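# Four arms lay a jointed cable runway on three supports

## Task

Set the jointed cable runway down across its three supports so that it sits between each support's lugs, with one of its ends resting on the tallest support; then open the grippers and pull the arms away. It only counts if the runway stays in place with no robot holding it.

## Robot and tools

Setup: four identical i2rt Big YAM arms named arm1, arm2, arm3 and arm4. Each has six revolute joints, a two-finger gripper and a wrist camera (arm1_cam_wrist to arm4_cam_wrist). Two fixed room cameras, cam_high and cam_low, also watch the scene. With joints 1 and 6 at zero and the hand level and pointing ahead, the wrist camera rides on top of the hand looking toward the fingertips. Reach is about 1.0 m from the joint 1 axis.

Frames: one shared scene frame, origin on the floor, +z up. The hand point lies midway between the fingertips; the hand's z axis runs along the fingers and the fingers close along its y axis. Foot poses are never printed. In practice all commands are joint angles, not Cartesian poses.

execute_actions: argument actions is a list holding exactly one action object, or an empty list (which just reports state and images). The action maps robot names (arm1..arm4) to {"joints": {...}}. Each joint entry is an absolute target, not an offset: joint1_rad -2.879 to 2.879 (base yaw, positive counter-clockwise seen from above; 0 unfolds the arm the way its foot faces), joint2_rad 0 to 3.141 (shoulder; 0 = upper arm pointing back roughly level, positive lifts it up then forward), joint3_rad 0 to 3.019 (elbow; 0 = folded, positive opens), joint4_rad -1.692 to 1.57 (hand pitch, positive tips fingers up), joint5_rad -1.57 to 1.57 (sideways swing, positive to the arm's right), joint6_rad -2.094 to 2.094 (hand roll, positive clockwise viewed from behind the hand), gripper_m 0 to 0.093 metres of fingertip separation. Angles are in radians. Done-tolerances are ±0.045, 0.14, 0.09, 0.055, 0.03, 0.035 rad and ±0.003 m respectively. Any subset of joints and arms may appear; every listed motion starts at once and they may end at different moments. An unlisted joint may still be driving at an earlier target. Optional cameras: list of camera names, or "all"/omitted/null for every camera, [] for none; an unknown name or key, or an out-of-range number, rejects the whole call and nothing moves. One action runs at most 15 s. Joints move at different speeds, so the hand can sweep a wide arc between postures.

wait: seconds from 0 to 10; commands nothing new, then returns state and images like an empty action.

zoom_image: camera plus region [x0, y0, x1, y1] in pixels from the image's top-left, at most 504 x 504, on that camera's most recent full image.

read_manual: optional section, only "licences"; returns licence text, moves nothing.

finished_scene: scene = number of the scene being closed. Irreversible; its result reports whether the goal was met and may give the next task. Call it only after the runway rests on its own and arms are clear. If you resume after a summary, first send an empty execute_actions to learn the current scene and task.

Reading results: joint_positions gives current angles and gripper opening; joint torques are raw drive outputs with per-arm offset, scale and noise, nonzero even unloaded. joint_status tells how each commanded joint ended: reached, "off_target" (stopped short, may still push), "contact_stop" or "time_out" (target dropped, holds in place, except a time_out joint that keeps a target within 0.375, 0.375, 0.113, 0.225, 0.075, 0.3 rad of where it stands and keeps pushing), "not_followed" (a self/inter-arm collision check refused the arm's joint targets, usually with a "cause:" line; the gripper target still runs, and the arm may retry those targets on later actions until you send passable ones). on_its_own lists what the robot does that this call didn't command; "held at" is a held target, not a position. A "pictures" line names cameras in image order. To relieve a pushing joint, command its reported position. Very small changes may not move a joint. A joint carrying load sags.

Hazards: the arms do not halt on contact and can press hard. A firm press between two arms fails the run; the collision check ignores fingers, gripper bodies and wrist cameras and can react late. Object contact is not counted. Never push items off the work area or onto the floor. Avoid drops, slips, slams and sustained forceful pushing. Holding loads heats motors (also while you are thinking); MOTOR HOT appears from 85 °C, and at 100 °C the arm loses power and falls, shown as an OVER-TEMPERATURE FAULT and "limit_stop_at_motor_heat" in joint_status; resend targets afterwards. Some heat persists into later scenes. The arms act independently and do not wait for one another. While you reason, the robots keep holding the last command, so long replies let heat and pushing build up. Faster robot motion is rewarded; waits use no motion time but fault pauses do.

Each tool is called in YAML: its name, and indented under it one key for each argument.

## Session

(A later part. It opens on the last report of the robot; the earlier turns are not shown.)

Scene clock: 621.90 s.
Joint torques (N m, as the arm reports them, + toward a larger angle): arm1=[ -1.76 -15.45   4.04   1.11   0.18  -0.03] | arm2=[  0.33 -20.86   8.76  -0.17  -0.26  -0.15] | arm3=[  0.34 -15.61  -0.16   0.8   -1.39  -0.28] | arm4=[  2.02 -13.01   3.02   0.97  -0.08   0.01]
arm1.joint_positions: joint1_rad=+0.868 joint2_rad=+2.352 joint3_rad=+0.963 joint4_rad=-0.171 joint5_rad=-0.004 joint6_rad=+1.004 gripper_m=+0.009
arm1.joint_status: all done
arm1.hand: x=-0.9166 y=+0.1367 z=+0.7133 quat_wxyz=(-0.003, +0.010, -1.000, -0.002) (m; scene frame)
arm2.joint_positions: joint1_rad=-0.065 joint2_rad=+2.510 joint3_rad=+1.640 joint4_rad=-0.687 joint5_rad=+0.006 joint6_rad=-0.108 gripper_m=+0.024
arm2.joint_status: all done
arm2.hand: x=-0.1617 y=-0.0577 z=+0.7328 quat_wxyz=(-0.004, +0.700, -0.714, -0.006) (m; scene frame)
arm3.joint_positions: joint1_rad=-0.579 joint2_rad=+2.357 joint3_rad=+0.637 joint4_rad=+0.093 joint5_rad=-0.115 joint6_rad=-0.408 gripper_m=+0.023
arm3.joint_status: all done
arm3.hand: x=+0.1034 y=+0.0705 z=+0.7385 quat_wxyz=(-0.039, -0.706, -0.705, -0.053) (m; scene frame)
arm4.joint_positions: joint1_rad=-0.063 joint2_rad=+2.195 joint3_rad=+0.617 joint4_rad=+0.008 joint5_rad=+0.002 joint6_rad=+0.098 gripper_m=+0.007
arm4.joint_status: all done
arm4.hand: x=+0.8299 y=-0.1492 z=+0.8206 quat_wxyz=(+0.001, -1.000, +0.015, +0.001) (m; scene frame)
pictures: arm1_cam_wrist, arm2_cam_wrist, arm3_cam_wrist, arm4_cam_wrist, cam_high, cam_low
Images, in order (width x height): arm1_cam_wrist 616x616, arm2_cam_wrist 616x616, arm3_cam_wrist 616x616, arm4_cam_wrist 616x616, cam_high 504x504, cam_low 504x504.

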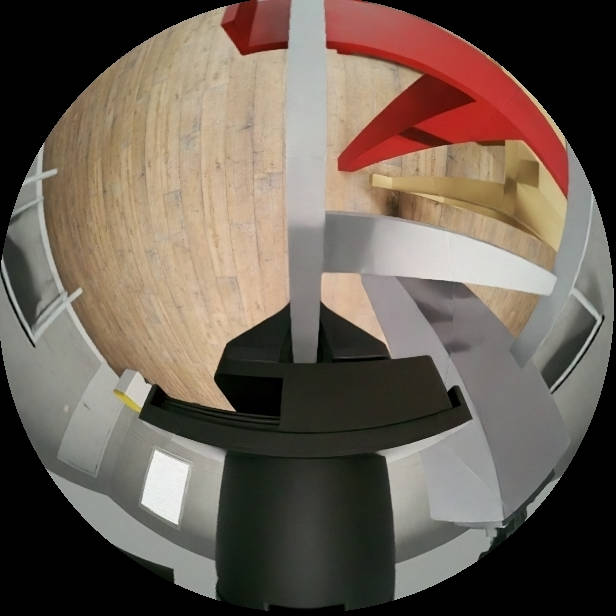

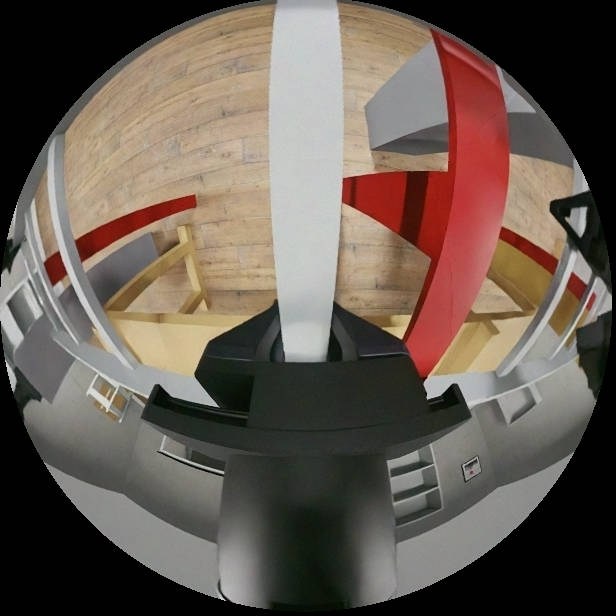

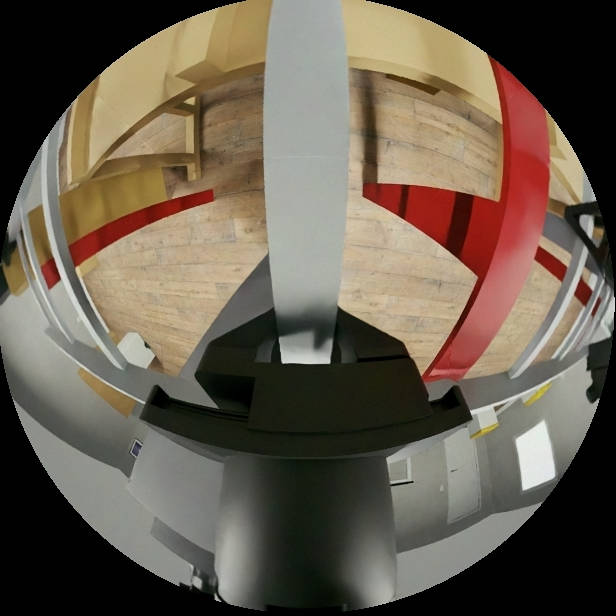

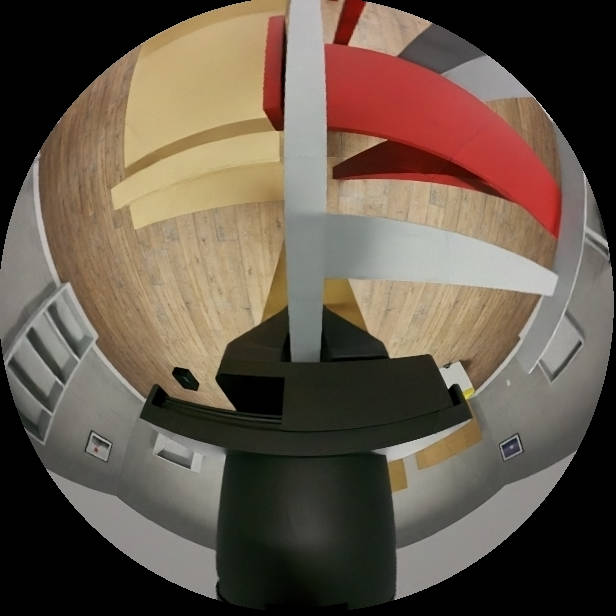

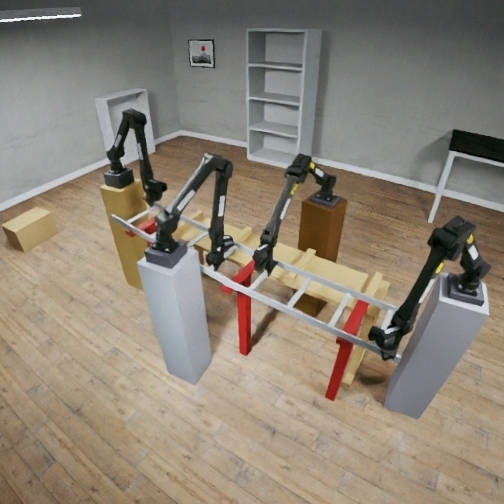

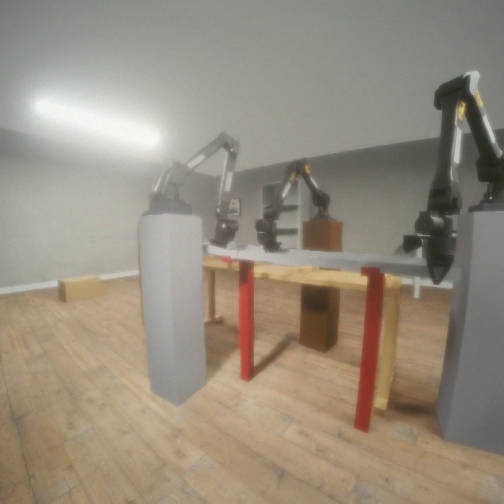

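execute_actions:
  actions:
    - {"arm1":{"joints":{"joint1_rad":0.90,"joint2_rad":2.243,"joint3_rad":1.022,"joint4_rad":-0.235,"joint6_rad":1.024}},"arm2":{"joints":{"joint1_rad":-0.062,"joint2_rad":2.43,"joint3_rad":1.742,"joint4_rad":-0.775,"joint6_rad":-0.12}},"arm3":{"joints":{"joint1_rad":-0.605,"joint2_rad":2.186,"joint3_rad":0.58,"joint4_rad":0.13,"joint5_rad":-0.14,"joint6_rad":-0.43}},"arm4":{"joints":{"joint1_rad":-0.114,"joint2_rad":2.072,"joint3_rad":0.62,"joint4_rad":-0.03,"joint6_rad":0.05}}}

Scene clock: 742.83 s.
Joint torques (N m, as the arm reports them, + toward a larger angle): arm1=[  0.56 -19.36   4.82   0.39  -0.21   0.01] | arm2=[ -0.03 -25.79   9.19  -1.15  -0.14  -0.17] | arm3=[ -0.15 -17.33  -2.79   0.79  -1.35  -0.33] | arm4=[  0.34 -15.89   2.04   0.33   0.24  -0.08]
arm1.joint_positions: joint1_rad=+0.888 joint2_rad=+2.326 joint3_rad=+0.986 joint4_rad=-0.230 joint5_rad=+0.004 joint6_rad=+1.024 gripper_m=+0.009
arm1.joint_status: all done
arm1.hand: x=-0.9174 y=+0.1482 z=+0.7248 quat_wxyz=(-0.003, +0.009, -1.000, +0.005) (m; scene frame)
arm2.joint_positions: joint1_rad=-0.063 joint2_rad=+2.511 joint3_rad=+1.683 joint4_rad=-0.738 joint5_rad=+0.003 joint6_rad=-0.105 gripper_m=+0.024
arm2.joint_status: all done
arm2.hand: x=-0.1619 y=-0.0474 z=+0.7430 quat_wxyz=(+0.000, +0.699, -0.715, -0.005) (m; scene frame)
arm3.joint_positions: joint1_rad=-0.598 joint2_rad=+2.326 joint3_rad=+0.595 joint4_rad=+0.104 joint5_rad=-0.116 joint6_rad=-0.424 gripper_m=+0.023
arm3.joint_status: all done
arm3.hand: x=+0.1032 y=+0.0817 z=+0.7490 quat_wxyz=(-0.041, -0.707, -0.704, -0.052) (m; scene frame)
arm4.joint_positions: joint1_rad=-0.100 joint2_rad=+2.143 joint3_rad=+0.608 joint4_rad=-0.041 joint5_rad=-0.008 joint6_rad=+0.063 gripper_m=+0.007
arm4.joint_status: all done
arm4.hand: x=+0.8285 y=-0.1399 z=+0.8350 quat_wxyz=(-0.004, -1.000, +0.016, -0.002) (m; scene frame)
pictures: arm1_cam_wrist, arm2_cam_wrist, arm3_cam_wrist, arm4_cam_wrist, cam_high, cam_low
Images, in order (width x height): arm1_cam_wrist 616x616, arm2_cam_wrist 616x616, arm3_cam_wrist 616x616, arm4_cam_wrist 616x616, cam_high 504x504, cam_low 504x504.

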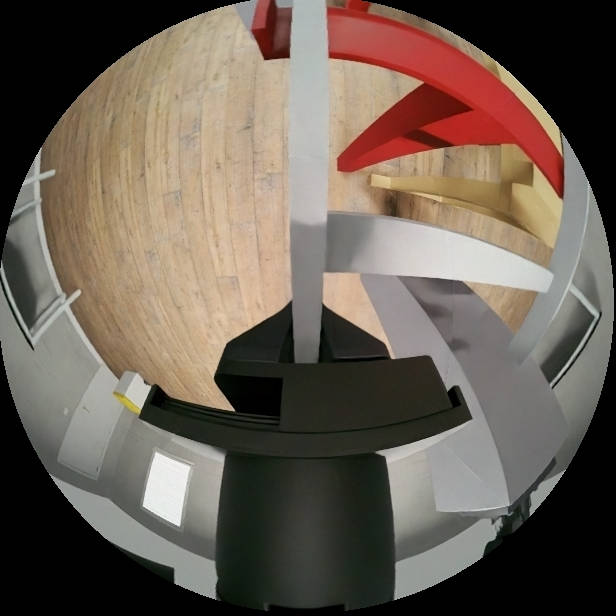

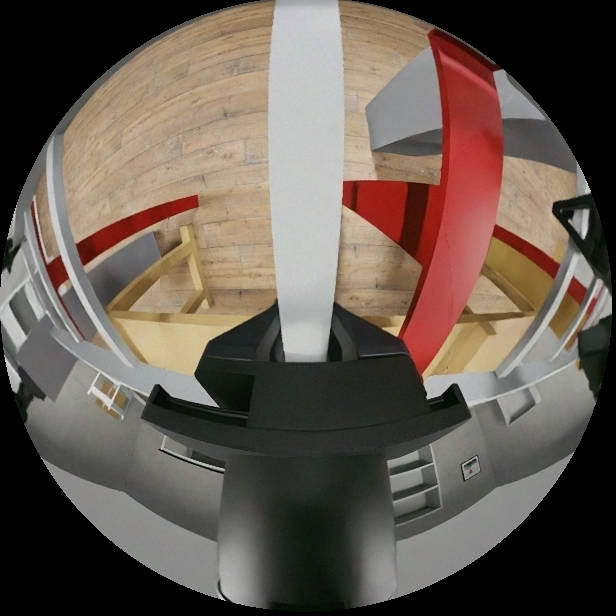

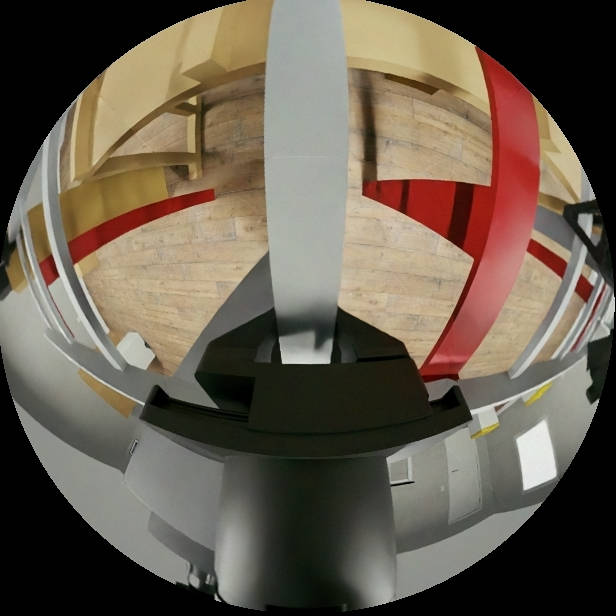

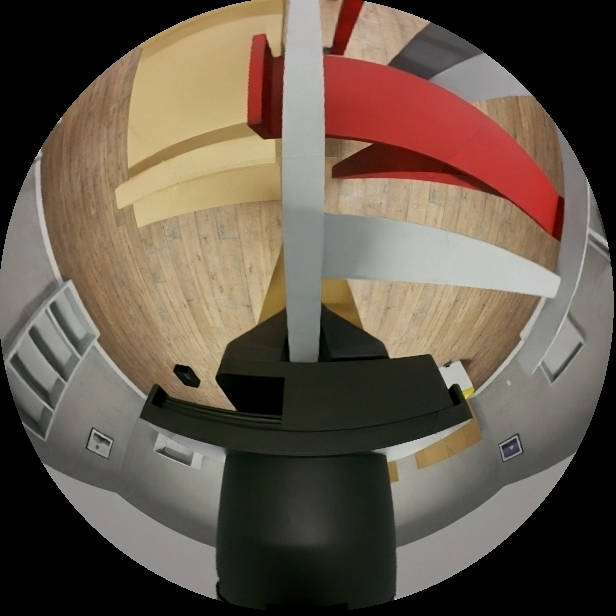

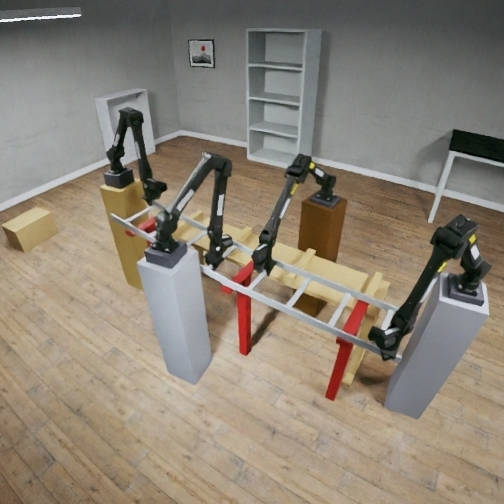

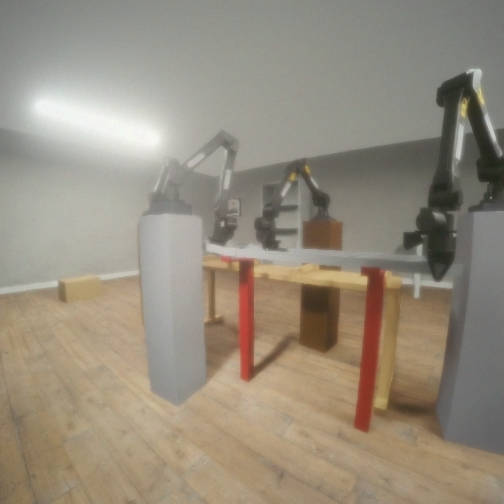

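zoom_image:
  camera: "arm3_cam_wrist"
  region: [380, 300, 540, 420]

zoom_image:
  camera: "arm2_cam_wrist"
  region: [360, 10, 576, 226]

zoom_image:
  camera: "arm2_cam_wrist"
  region: [370, 300, 530, 420]

zoom_image:
  camera: "arm3_cam_wrist"
  region: [400, 20, 616, 236]

Region (380, 300, 540, 420) of arm3_cam_wrist's 616x616 image, scaled by 3.150, with more detail than that image has; it fills the top 378 rows of this view, and the rest is white.

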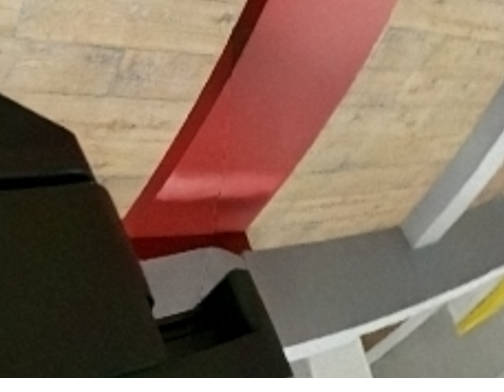

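Region (360, 10, 576, 226) of arm2_cam_wrist's 616x616 image, scaled by 2.333, with more detail than that image has.

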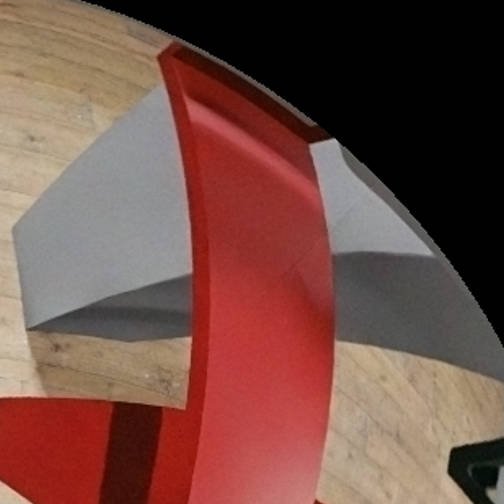

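Region (370, 300, 530, 420) of arm2_cam_wrist's 616x616 image, scaled by 3.150, with more detail than that image has; it fills the top 378 rows of this view, and the rest is white.

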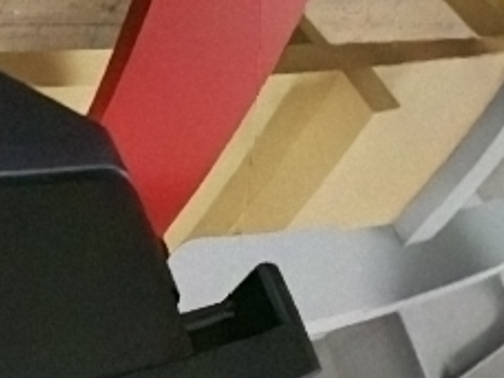

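Region (400, 20, 616, 236) of arm3_cam_wrist's 616x616 image, scaled by 2.333, with more detail than that image has.

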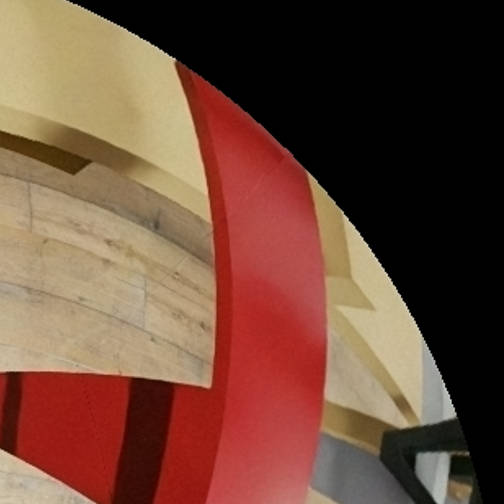

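zoom_image:
  camera: "arm1_cam_wrist"
  region: [456, 60, 616, 260]

zoom_image:
  camera: "arm4_cam_wrist"
  region: [456, 100, 616, 300]

zoom_image:
  camera: "arm1_cam_wrist"
  region: [210, 0, 400, 100]

zoom_image:
  camera: "arm4_cam_wrist"
  region: [210, 0, 400, 160]

Region (456, 60, 616, 260) of arm1_cam_wrist's 616x616 image, scaled by 2.520, with more detail than that image has; it fills the left 403 columns of this view, and the rest is white.

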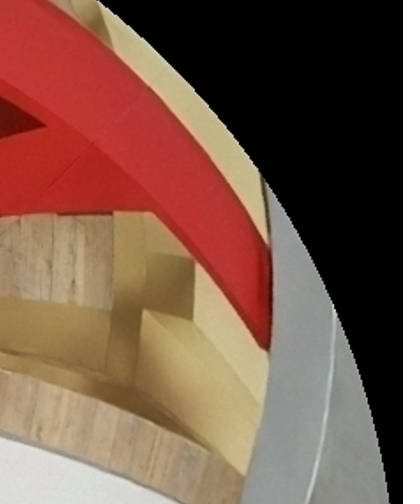

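Region (456, 100, 616, 300) of arm4_cam_wrist's 616x616 image, scaled by 2.520, with more detail than that image has; it fills the left 403 columns of this view, and the rest is white.

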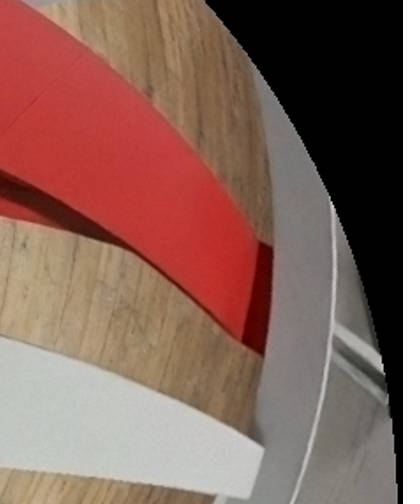

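Region (210, 0, 400, 100) of arm1_cam_wrist's 616x616 image, scaled by 2.653, with more detail than that image has; it fills the top 265 rows of this view, and the rest is white.

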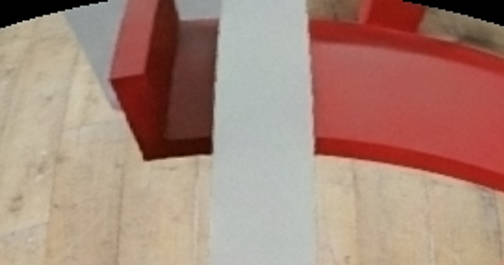

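Region (210, 0, 400, 160) of arm4_cam_wrist's 616x616 image, scaled by 2.653, with more detail than that image has; it fills the top 424 rows of this view, and the rest is white.

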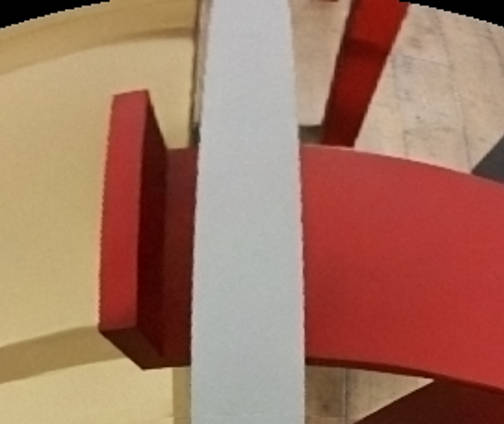

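execute_actions:
  actions:
    - {"arm1":{"joints":{"joint1_rad":0.871,"joint2_rad":2.318,"joint3_rad":1.036,"joint4_rad":-0.178,"joint6_rad":1.017}},"arm2":{"joints":{"joint1_rad":-0.063,"joint2_rad":2.483,"joint3_rad":1.76,"joint4_rad":-0.75}},"arm3":{"joints":{"joint1_rad":-0.598,"joint2_rad":2.283,"joint3_rad":0.64,"joint4_rad":0.165,"joint6_rad":-0.423}},"arm4":{"joints":{"joint1_rad":-0.11,"joint2_rad":2.156,"joint3_rad":0.641,"joint4_rad":0.03,"joint6_rad":0.06}}}

Scene clock: 812.43 s.
Joint torques (N m, as the arm reports them, + toward a larger angle): arm1=[ -1.36 -16.43   5.39   1.61  -0.16  -0.01] | arm2=[  0.3  -23.48   9.58  -0.15  -0.11  -0.17] | arm3=[  0.1  -15.08  -0.38   0.89  -1.01  -0.14] | arm4=[  0.73 -13.28   2.64   0.87   0.39   0.02]
arm1.joint_positions: joint1_rad=+0.882 joint2_rad=+2.363 joint3_rad=+0.988 joint4_rad=-0.200 joint5_rad=+0.003 joint6_rad=+1.019 gripper_m=+0.009
arm1.joint_status: all done
arm1.hand: x=-0.9183 y=+0.1421 z=+0.7105 quat_wxyz=(-0.002, +0.009, -1.000, +0.007) (m; scene frame)
arm2.joint_positions: joint1_rad=-0.063 joint2_rad=+2.535 joint3_rad=+1.692 joint4_rad=-0.738 joint5_rad=+0.002 joint6_rad=-0.106 gripper_m=+0.024
arm2.joint_status: all done
arm2.hand: x=-0.1626 y=-0.0517 z=+0.7307 quat_wxyz=(+0.006, +0.699, -0.715, +0.000) (m; scene frame)
arm3.joint_positions: joint1_rad=-0.598 joint2_rad=+2.379 joint3_rad=+0.627 joint4_rad=+0.131 joint5_rad=-0.121 joint6_rad=-0.426 gripper_m=+0.023
arm3.joint_status: all done
arm3.hand: x=+0.1019 y=+0.0769 z=+0.7336 quat_wxyz=(-0.044, -0.706, -0.705, -0.051) (m; scene frame)
arm4.joint_positions: joint1_rad=-0.100 joint2_rad=+2.193 joint3_rad=+0.619 joint4_rad=+0.006 joint5_rad=-0.012 joint6_rad=+0.062 gripper_m=+0.007
arm4.joint_status: all done
arm4.hand: x=+0.8283 y=-0.1406 z=+0.8212 quat_wxyz=(-0.006, -1.000, +0.016, +0.001) (m; scene frame)
pictures: arm1_cam_wrist, arm2_cam_wrist, arm3_cam_wrist, arm4_cam_wrist, cam_high, cam_low
Images, in order (width x height): arm1_cam_wrist 616x616, arm2_cam_wrist 616x616, arm3_cam_wrist 616x616, arm4_cam_wrist 616x616, cam_high 504x504, cam_low 504x504.

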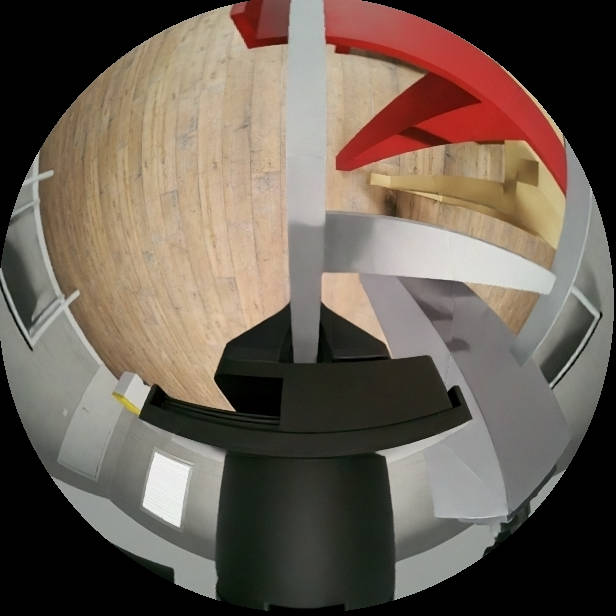

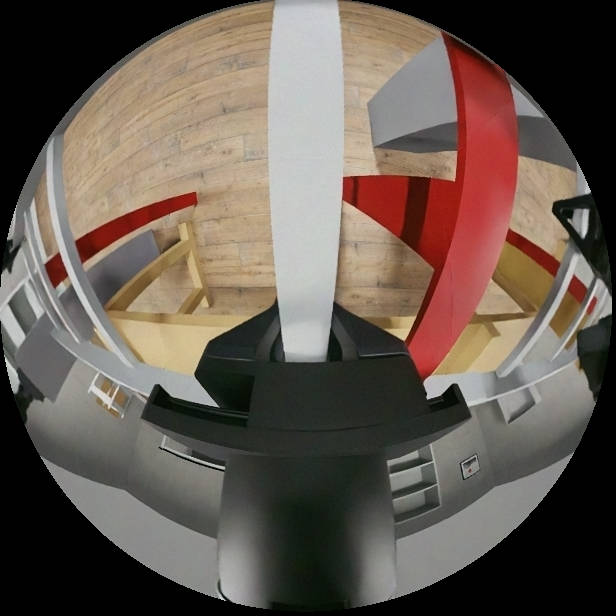

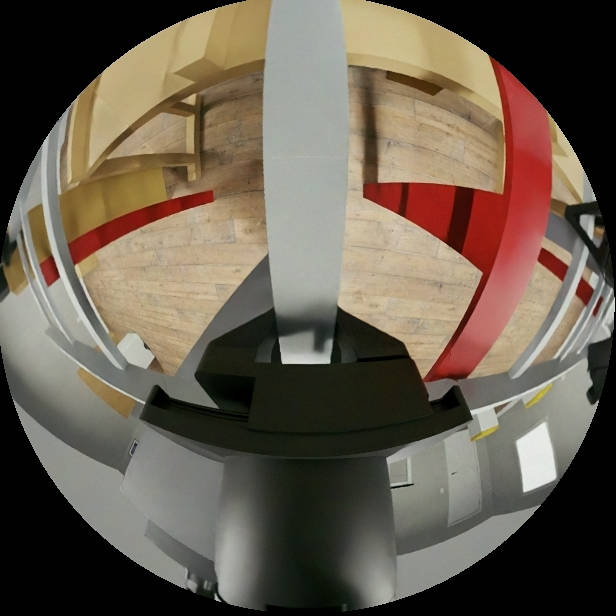

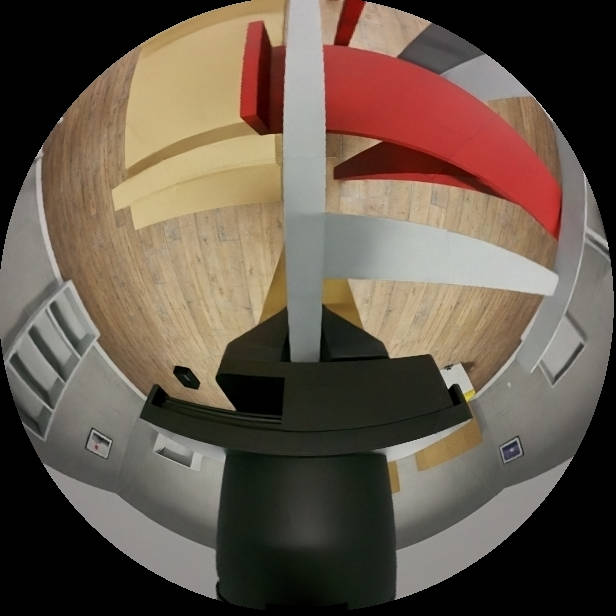

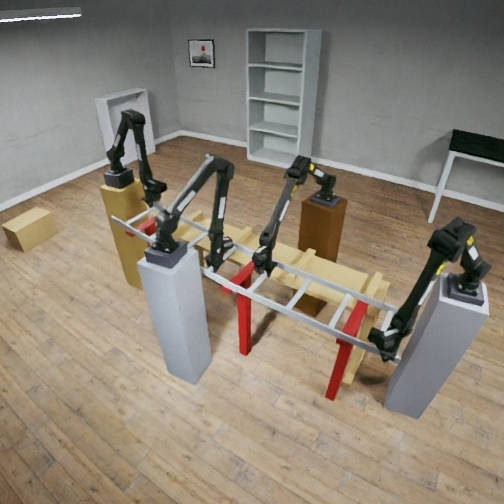

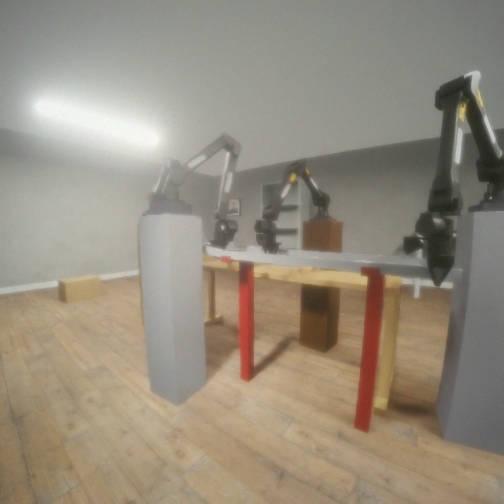

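zoom_image:
  camera: "cam_low"
  region: [190, 230, 450, 310]

zoom_image:
  camera: "arm3_cam_wrist"
  region: [380, 300, 540, 420]

zoom_image:
  camera: "cam_high"
  region: [200, 240, 290, 310]

Region (190, 230, 450, 310) of cam_low's 504x504 image, scaled by 1.938, with more detail than that image has; it fills the top 155 rows of this view, and the rest is white.

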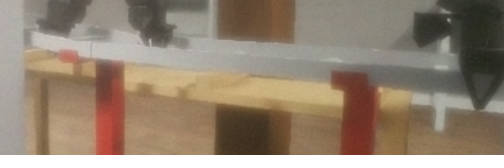

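Region (380, 300, 540, 420) of arm3_cam_wrist's 616x616 image, scaled by 3.150, with more detail than that image has; it fills the top 378 rows of this view, and the rest is white.

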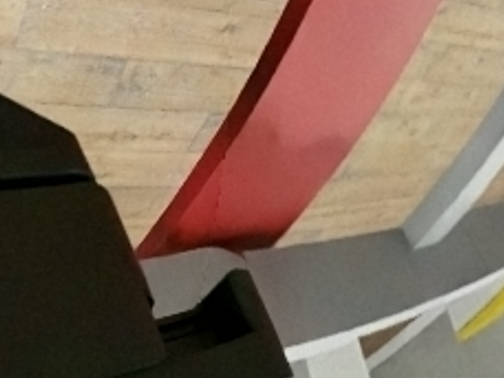

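Region (200, 240, 290, 310) of cam_high's 504x504 image, scaled by 5.600, with more detail than that image has.

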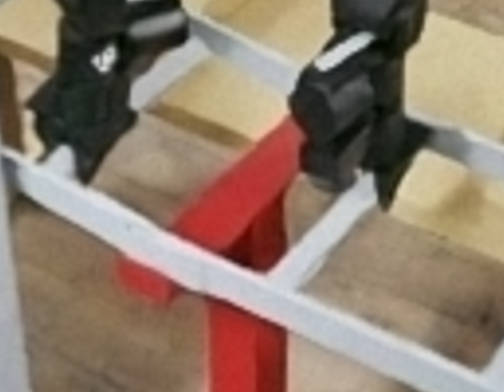

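execute_actions:
  actions:
    - {"arm1":{"joints":{"joint2_rad":2.34,"joint3_rad":1.05,"joint4_rad":-0.16}},"arm2":{"joints":{"joint2_rad":2.514,"joint3_rad":1.774,"joint4_rad":-0.725}},"arm3":{"joints":{"joint2_rad":2.33,"joint3_rad":0.66,"joint4_rad":0.19}},"arm4":{"joints":{"joint2_rad":2.181,"joint3_rad":0.65,"joint4_rad":0.048}}}
  cameras: ["cam_low","cam_high","arm3_cam_wrist","arm2_cam_wrist"]

Scene clock: 833.37 s.
Joint torques (N m, as the arm reports them, + toward a larger angle): arm1=[ -1.35 -14.76   6.42   2.46  -0.13  -0.01] | arm2=[  0.31 -22.04  10.09   0.65  -0.1   -0.16] | arm3=[  0.78 -13.94   0.64   1.51  -1.    -0.17] | arm4=[  0.7  -11.23   3.38   1.51   0.39   0.01]
arm1.joint_positions: joint1_rad=+0.881 joint2_rad=+2.361 joint3_rad=+0.988 joint4_rad=-0.200 joint5_rad=+0.003 joint6_rad=+1.019 gripper_m=+0.009
arm1.joint_status: all done
arm1.hand: x=-0.9178 y=+0.1427 z=+0.7112 quat_wxyz=(-0.002, +0.009, -1.000, +0.006) (m; scene frame)
arm2.joint_positions: joint1_rad=-0.063 joint2_rad=+2.545 joint3_rad=+1.698 joint4_rad=-0.735 joint5_rad=+0.002 joint6_rad=-0.106 gripper_m=+0.024
arm2.joint_status: all done
arm2.hand: x=-0.1627 y=-0.0515 z=+0.7259 quat_wxyz=(+0.007, +0.700, -0.714, +0.000) (m; scene frame)
arm3.joint_positions: joint1_rad=-0.598 joint2_rad=+2.396 joint3_rad=+0.634 joint4_rad=+0.143 joint5_rad=-0.123 joint6_rad=-0.426 gripper_m=+0.023
arm3.joint_status: all done
arm3.hand: x=+0.1022 y=+0.0768 z=+0.7289 quat_wxyz=(-0.046, -0.706, -0.705, -0.050) (m; scene frame)
arm4.joint_positions: joint1_rad=-0.100 joint2_rad=+2.191 joint3_rad=+0.619 joint4_rad=+0.007 joint5_rad=-0.012 joint6_rad=+0.062 gripper_m=+0.007
arm4.joint_status: all done
arm4.hand: x=+0.8271 y=-0.1407 z=+0.8219 quat_wxyz=(-0.006, -1.000, +0.016, +0.003) (m; scene frame)
pictures: arm2_cam_wrist, arm3_cam_wrist, cam_high, cam_low
Images, in order (width x height): arm2_cam_wrist 616x616, arm3_cam_wrist 616x616, cam_high 504x504, cam_low 504x504.

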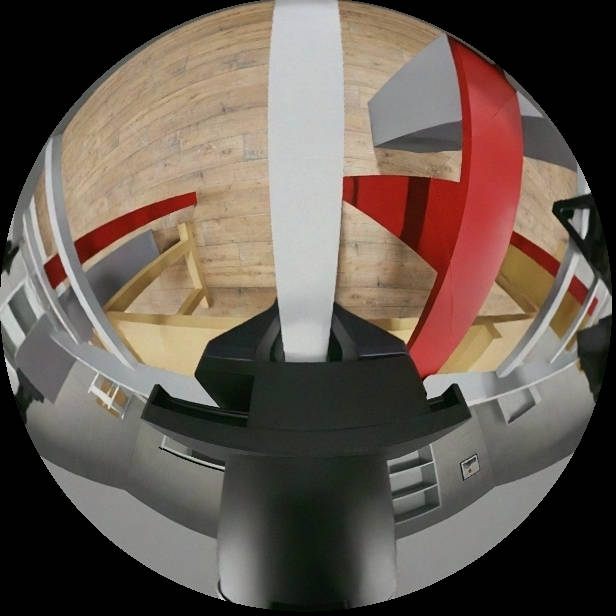

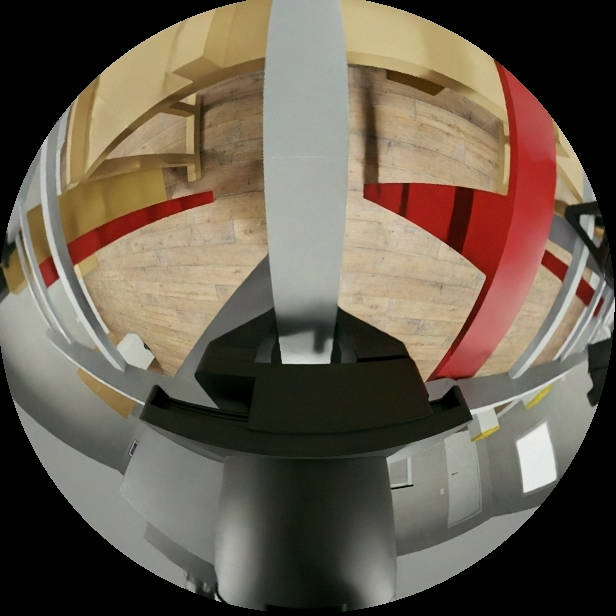

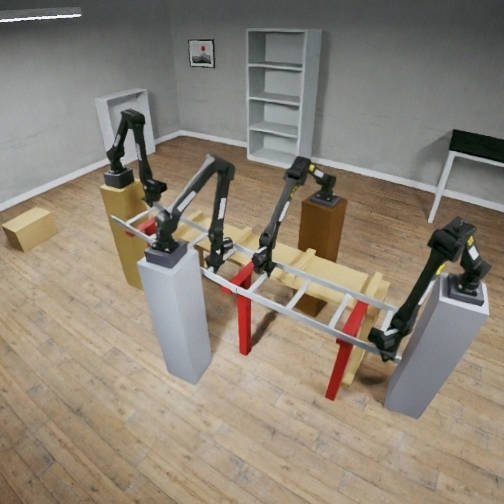

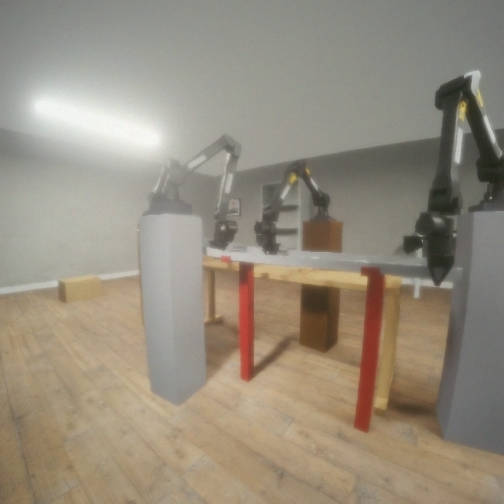

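execute_actions:
  actions:
    - {"arm1":{"joints":{"joint2_rad":2.335,"joint3_rad":1.01,"joint4_rad":-0.19}},"arm2":{"joints":{"joint2_rad":2.55,"joint3_rad":1.78,"joint4_rad":-0.715}},"arm3":{"joints":{"joint2_rad":2.385,"joint3_rad":0.675,"joint4_rad":0.20}},"arm4":{"joints":{"joint2_rad":2.165,"joint3_rad":0.635,"joint4_rad":0.015}}}
  cameras: ["cam_low","cam_high","arm3_cam_wrist","arm2_cam_wrist"]

Scene clock: 848.90 s.
Joint torques (N m, as the arm reports them, + toward a larger angle): arm1=[ -1.23 -14.99   3.54   1.39  -0.06   0.  ] | arm2=[  0.37 -20.03  10.19   1.01  -0.08  -0.16] | arm3=[ -0.05 -10.7    1.73   1.49  -0.91  -0.2 ] | arm4=[  0.63 -12.16   2.28   0.46   0.39   0.02]
arm1.joint_positions: joint1_rad=+0.881 joint2_rad=+2.360 joint3_rad=+0.988 joint4_rad=-0.207 joint5_rad=+0.001 joint6_rad=+1.018 gripper_m=+0.009
arm1.joint_status: all done
arm1.hand: x=-0.9185 y=+0.1418 z=+0.7120 quat_wxyz=(+0.000, +0.009, -1.000, +0.008) (m; scene frame)
arm2.joint_positions: joint1_rad=-0.063 joint2_rad=+2.553 joint3_rad=+1.703 joint4_rad=-0.734 joint5_rad=+0.001 joint6_rad=-0.106 gripper_m=+0.024
arm2.joint_status: all done
arm2.hand: x=-0.1628 y=-0.0516 z=+0.7227 quat_wxyz=(+0.008, +0.700, -0.714, +0.001) (m; scene frame)
arm3.joint_positions: joint1_rad=-0.599 joint2_rad=+2.407 joint3_rad=+0.639 joint4_rad=+0.148 joint5_rad=-0.125 joint6_rad=-0.426 gripper_m=+0.023
arm3.joint_status: all done
arm3.hand: x=+0.1025 y=+0.0768 z=+0.7259 quat_wxyz=(-0.046, -0.706, -0.705, -0.051) (m; scene frame)
arm4.joint_positions: joint1_rad=-0.100 joint2_rad=+2.188 joint3_rad=+0.618 joint4_rad=+0.001 joint5_rad=-0.012 joint6_rad=+0.062 gripper_m=+0.007
arm4.joint_status: all done
arm4.hand: x=+0.8280 y=-0.1406 z=+0.8228 quat_wxyz=(-0.006, -1.000, +0.016, +0.001) (m; scene frame)
pictures: arm2_cam_wrist, arm3_cam_wrist, cam_high, cam_low
Images, in order (width x height): arm2_cam_wrist 616x616, arm3_cam_wrist 616x616, cam_high 504x504, cam_low 504x504.

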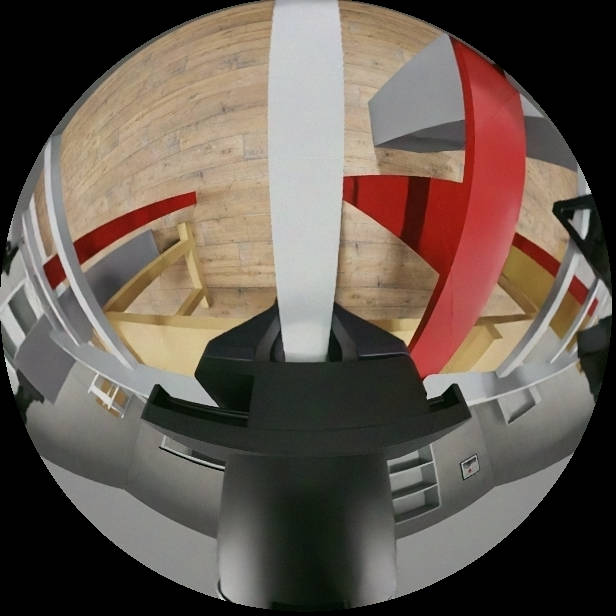

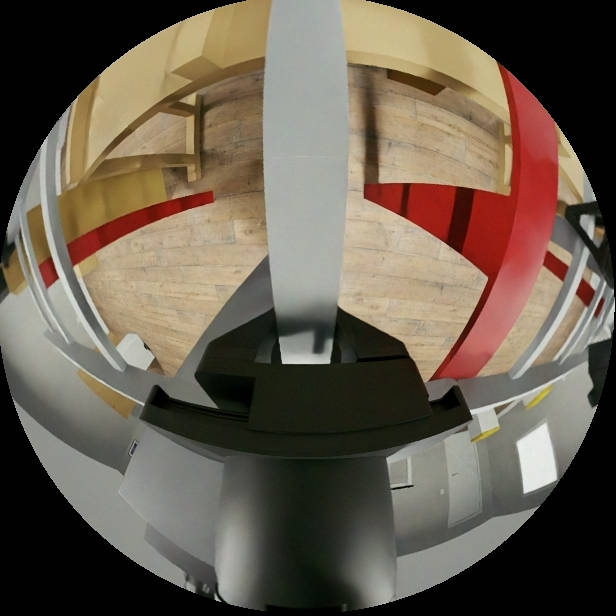

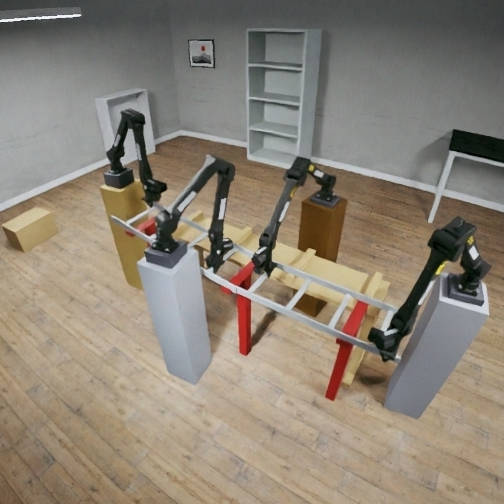

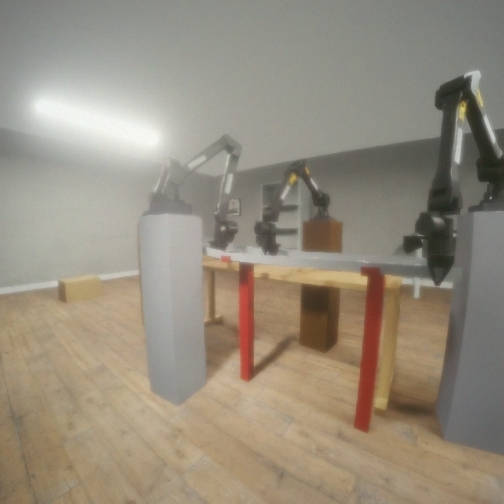

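execute_actions:
  actions:
    - {"arm2":{"joints":{"joint2_rad":2.55,"joint3_rad":1.725,"joint4_rad":-0.73}},"arm3":{"joints":{"joint2_rad":2.395,"joint3_rad":0.65,"joint4_rad":0.16,"joint5_rad":-0.128}},"arm1":{"joints":{"joint1_rad":0.881}},"arm4":{"joints":{"joint1_rad":-0.10}}}
  cameras: ["cam_low","cam_high"]

zoom_image:
  camera: "cam_low"
  region: [190, 230, 450, 310]

Scene clock: 855.67 s.
Joint torques (N m, as the arm reports them, + toward a larger angle): arm1=[ -0.43 -14.99   3.56   1.37  -0.06   0.01] | arm2=[  0.47 -20.02   6.41   0.42  -0.08  -0.16] | arm3=[ 0.48 -9.36 -0.63 -0.21 -0.38 -0.21] | arm4=[  1.53 -12.21   2.26   0.44   0.39   0.02]
arm1.joint_positions: joint1_rad=+0.881 joint2_rad=+2.360 joint3_rad=+0.988 joint4_rad=-0.207 joint5_rad=+0.001 joint6_rad=+1.018 gripper_m=+0.009
arm1.joint_status: all done
arm1.hand: x=-0.9185 y=+0.1418 z=+0.7120 quat_wxyz=(+0.000, +0.009, -1.000, +0.008) (m; scene frame)
arm2.joint_positions: joint1_rad=-0.063 joint2_rad=+2.553 joint3_rad=+1.702 joint4_rad=-0.735 joint5_rad=+0.001 joint6_rad=-0.106 gripper_m=+0.024
arm2.joint_status: all done
arm2.hand: x=-0.1629 y=-0.0521 z=+0.7225 quat_wxyz=(+0.008, +0.700, -0.714, +0.001) (m; scene frame)
arm3.joint_positions: joint1_rad=-0.599 joint2_rad=+2.407 joint3_rad=+0.638 joint4_rad=+0.148 joint5_rad=-0.124 joint6_rad=-0.426 gripper_m=+0.023
arm3.joint_status: all done
arm3.hand: x=+0.1026 y=+0.0775 z=+0.7260 quat_wxyz=(-0.046, -0.706, -0.705, -0.051) (m; scene frame)
arm4.joint_positions: joint1_rad=-0.100 joint2_rad=+2.188 joint3_rad=+0.618 joint4_rad=+0.001 joint5_rad=-0.012 joint6_rad=+0.062 gripper_m=+0.007
arm4.joint_status: all done
arm4.hand: x=+0.8280 y=-0.1406 z=+0.8228 quat_wxyz=(-0.006, -1.000, +0.016, +0.001) (m; scene frame)
pictures: cam_high, cam_low
Images, in order (width x height): cam_high 504x504, cam_low 504x504.

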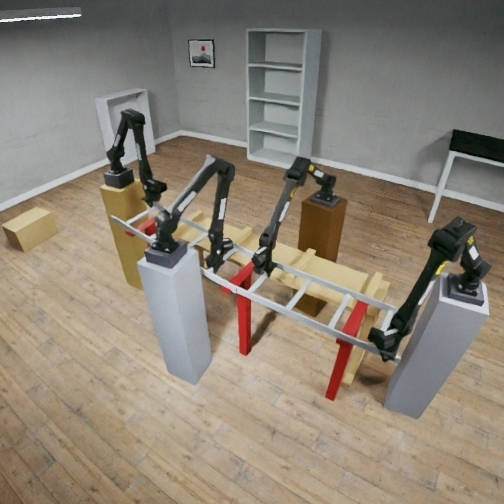

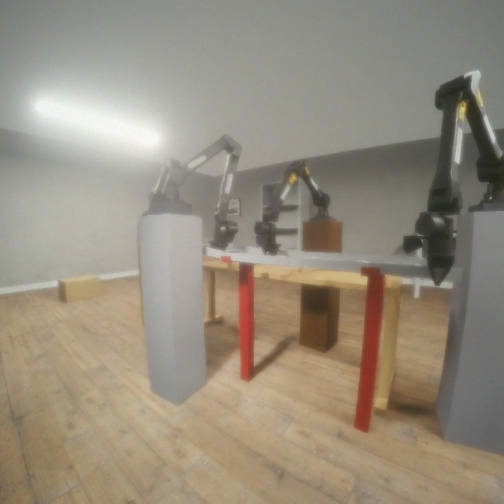

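Region (190, 230, 450, 310) of cam_low's 504x504 image, scaled by 1.938, with more detail than that image has; it fills the top 155 rows of this view, and the rest is white.

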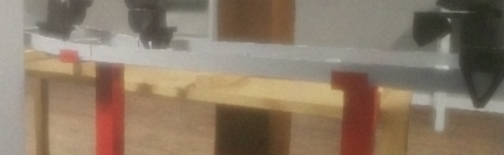

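execute_actions:
  actions:
    - {"arm1":{"joints":{"gripper_m":0.07}},"arm2":{"joints":{"gripper_m":0.08}},"arm3":{"joints":{"gripper_m":0.08}},"arm4":{"joints":{"gripper_m":0.07}}}
  cameras: ["cam_low","cam_high"]

Scene clock: 858.57 s.
Joint torques (N m, as the arm reports them, + toward a larger angle): arm1=[ -0.4  -13.76   3.25   1.09  -0.06   0.  ] | arm2=[  0.73 -20.02   6.33   0.45  -0.08  -0.11] | arm3=[ 0.62 -9.69 -1.33  0.06 -0.41 -0.19] | arm4=[  1.46 -12.25   1.59   0.28   0.06   0.01]
arm1.joint_positions: joint1_rad=+0.881 joint2_rad=+2.340 joint3_rad=+0.997 joint4_rad=-0.199 joint5_rad=+0.001 joint6_rad=+1.018 gripper_m=+0.070
arm1.joint_status: all done
arm1.hand: x=-0.9108 y=+0.1549 z=+0.7205 quat_wxyz=(-0.010, +0.009, -1.000, -0.008) (m; scene frame)
arm2.joint_positions: joint1_rad=-0.063 joint2_rad=+2.553 joint3_rad=+1.703 joint4_rad=-0.735 joint5_rad=+0.001 joint6_rad=-0.112 gripper_m=+0.080
arm2.joint_status: all done
arm2.hand: x=-0.1628 y=-0.0515 z=+0.7228 quat_wxyz=(+0.008, +0.702, -0.712, +0.001) (m; scene frame)
arm3.joint_positions: joint1_rad=-0.599 joint2_rad=+2.407 joint3_rad=+0.647 joint4_rad=+0.149 joint5_rad=-0.125 joint6_rad=-0.426 gripper_m=+0.080
arm3.joint_status: all done
arm3.hand: x=+0.1003 y=+0.0721 z=+0.7251 quat_wxyz=(-0.048, -0.706, -0.705, -0.047) (m; scene frame)
arm4.joint_positions: joint1_rad=-0.100 joint2_rad=+2.186 joint3_rad=+0.628 joint4_rad=+0.007 joint5_rad=-0.003 joint6_rad=+0.062 gripper_m=+0.070
arm4.joint_status: all done
arm4.hand: x=+0.8196 y=-0.1393 z=+0.8231 quat_wxyz=(-0.002, -1.000, +0.016, +0.010) (m; scene frame)
pictures: cam_high, cam_low
Images, in order (width x height): cam_high 504x504, cam_low 504x504.

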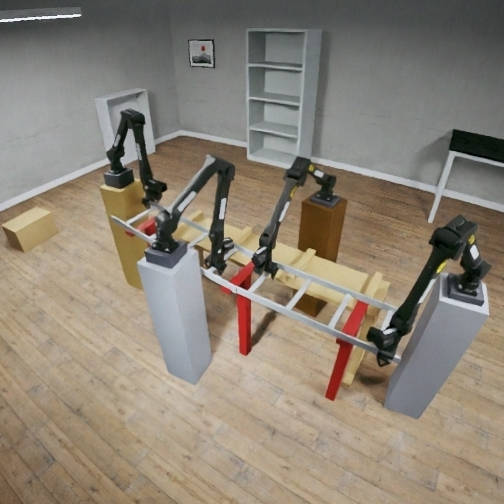

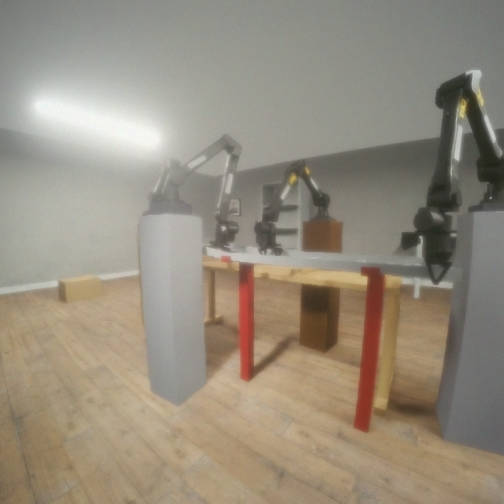

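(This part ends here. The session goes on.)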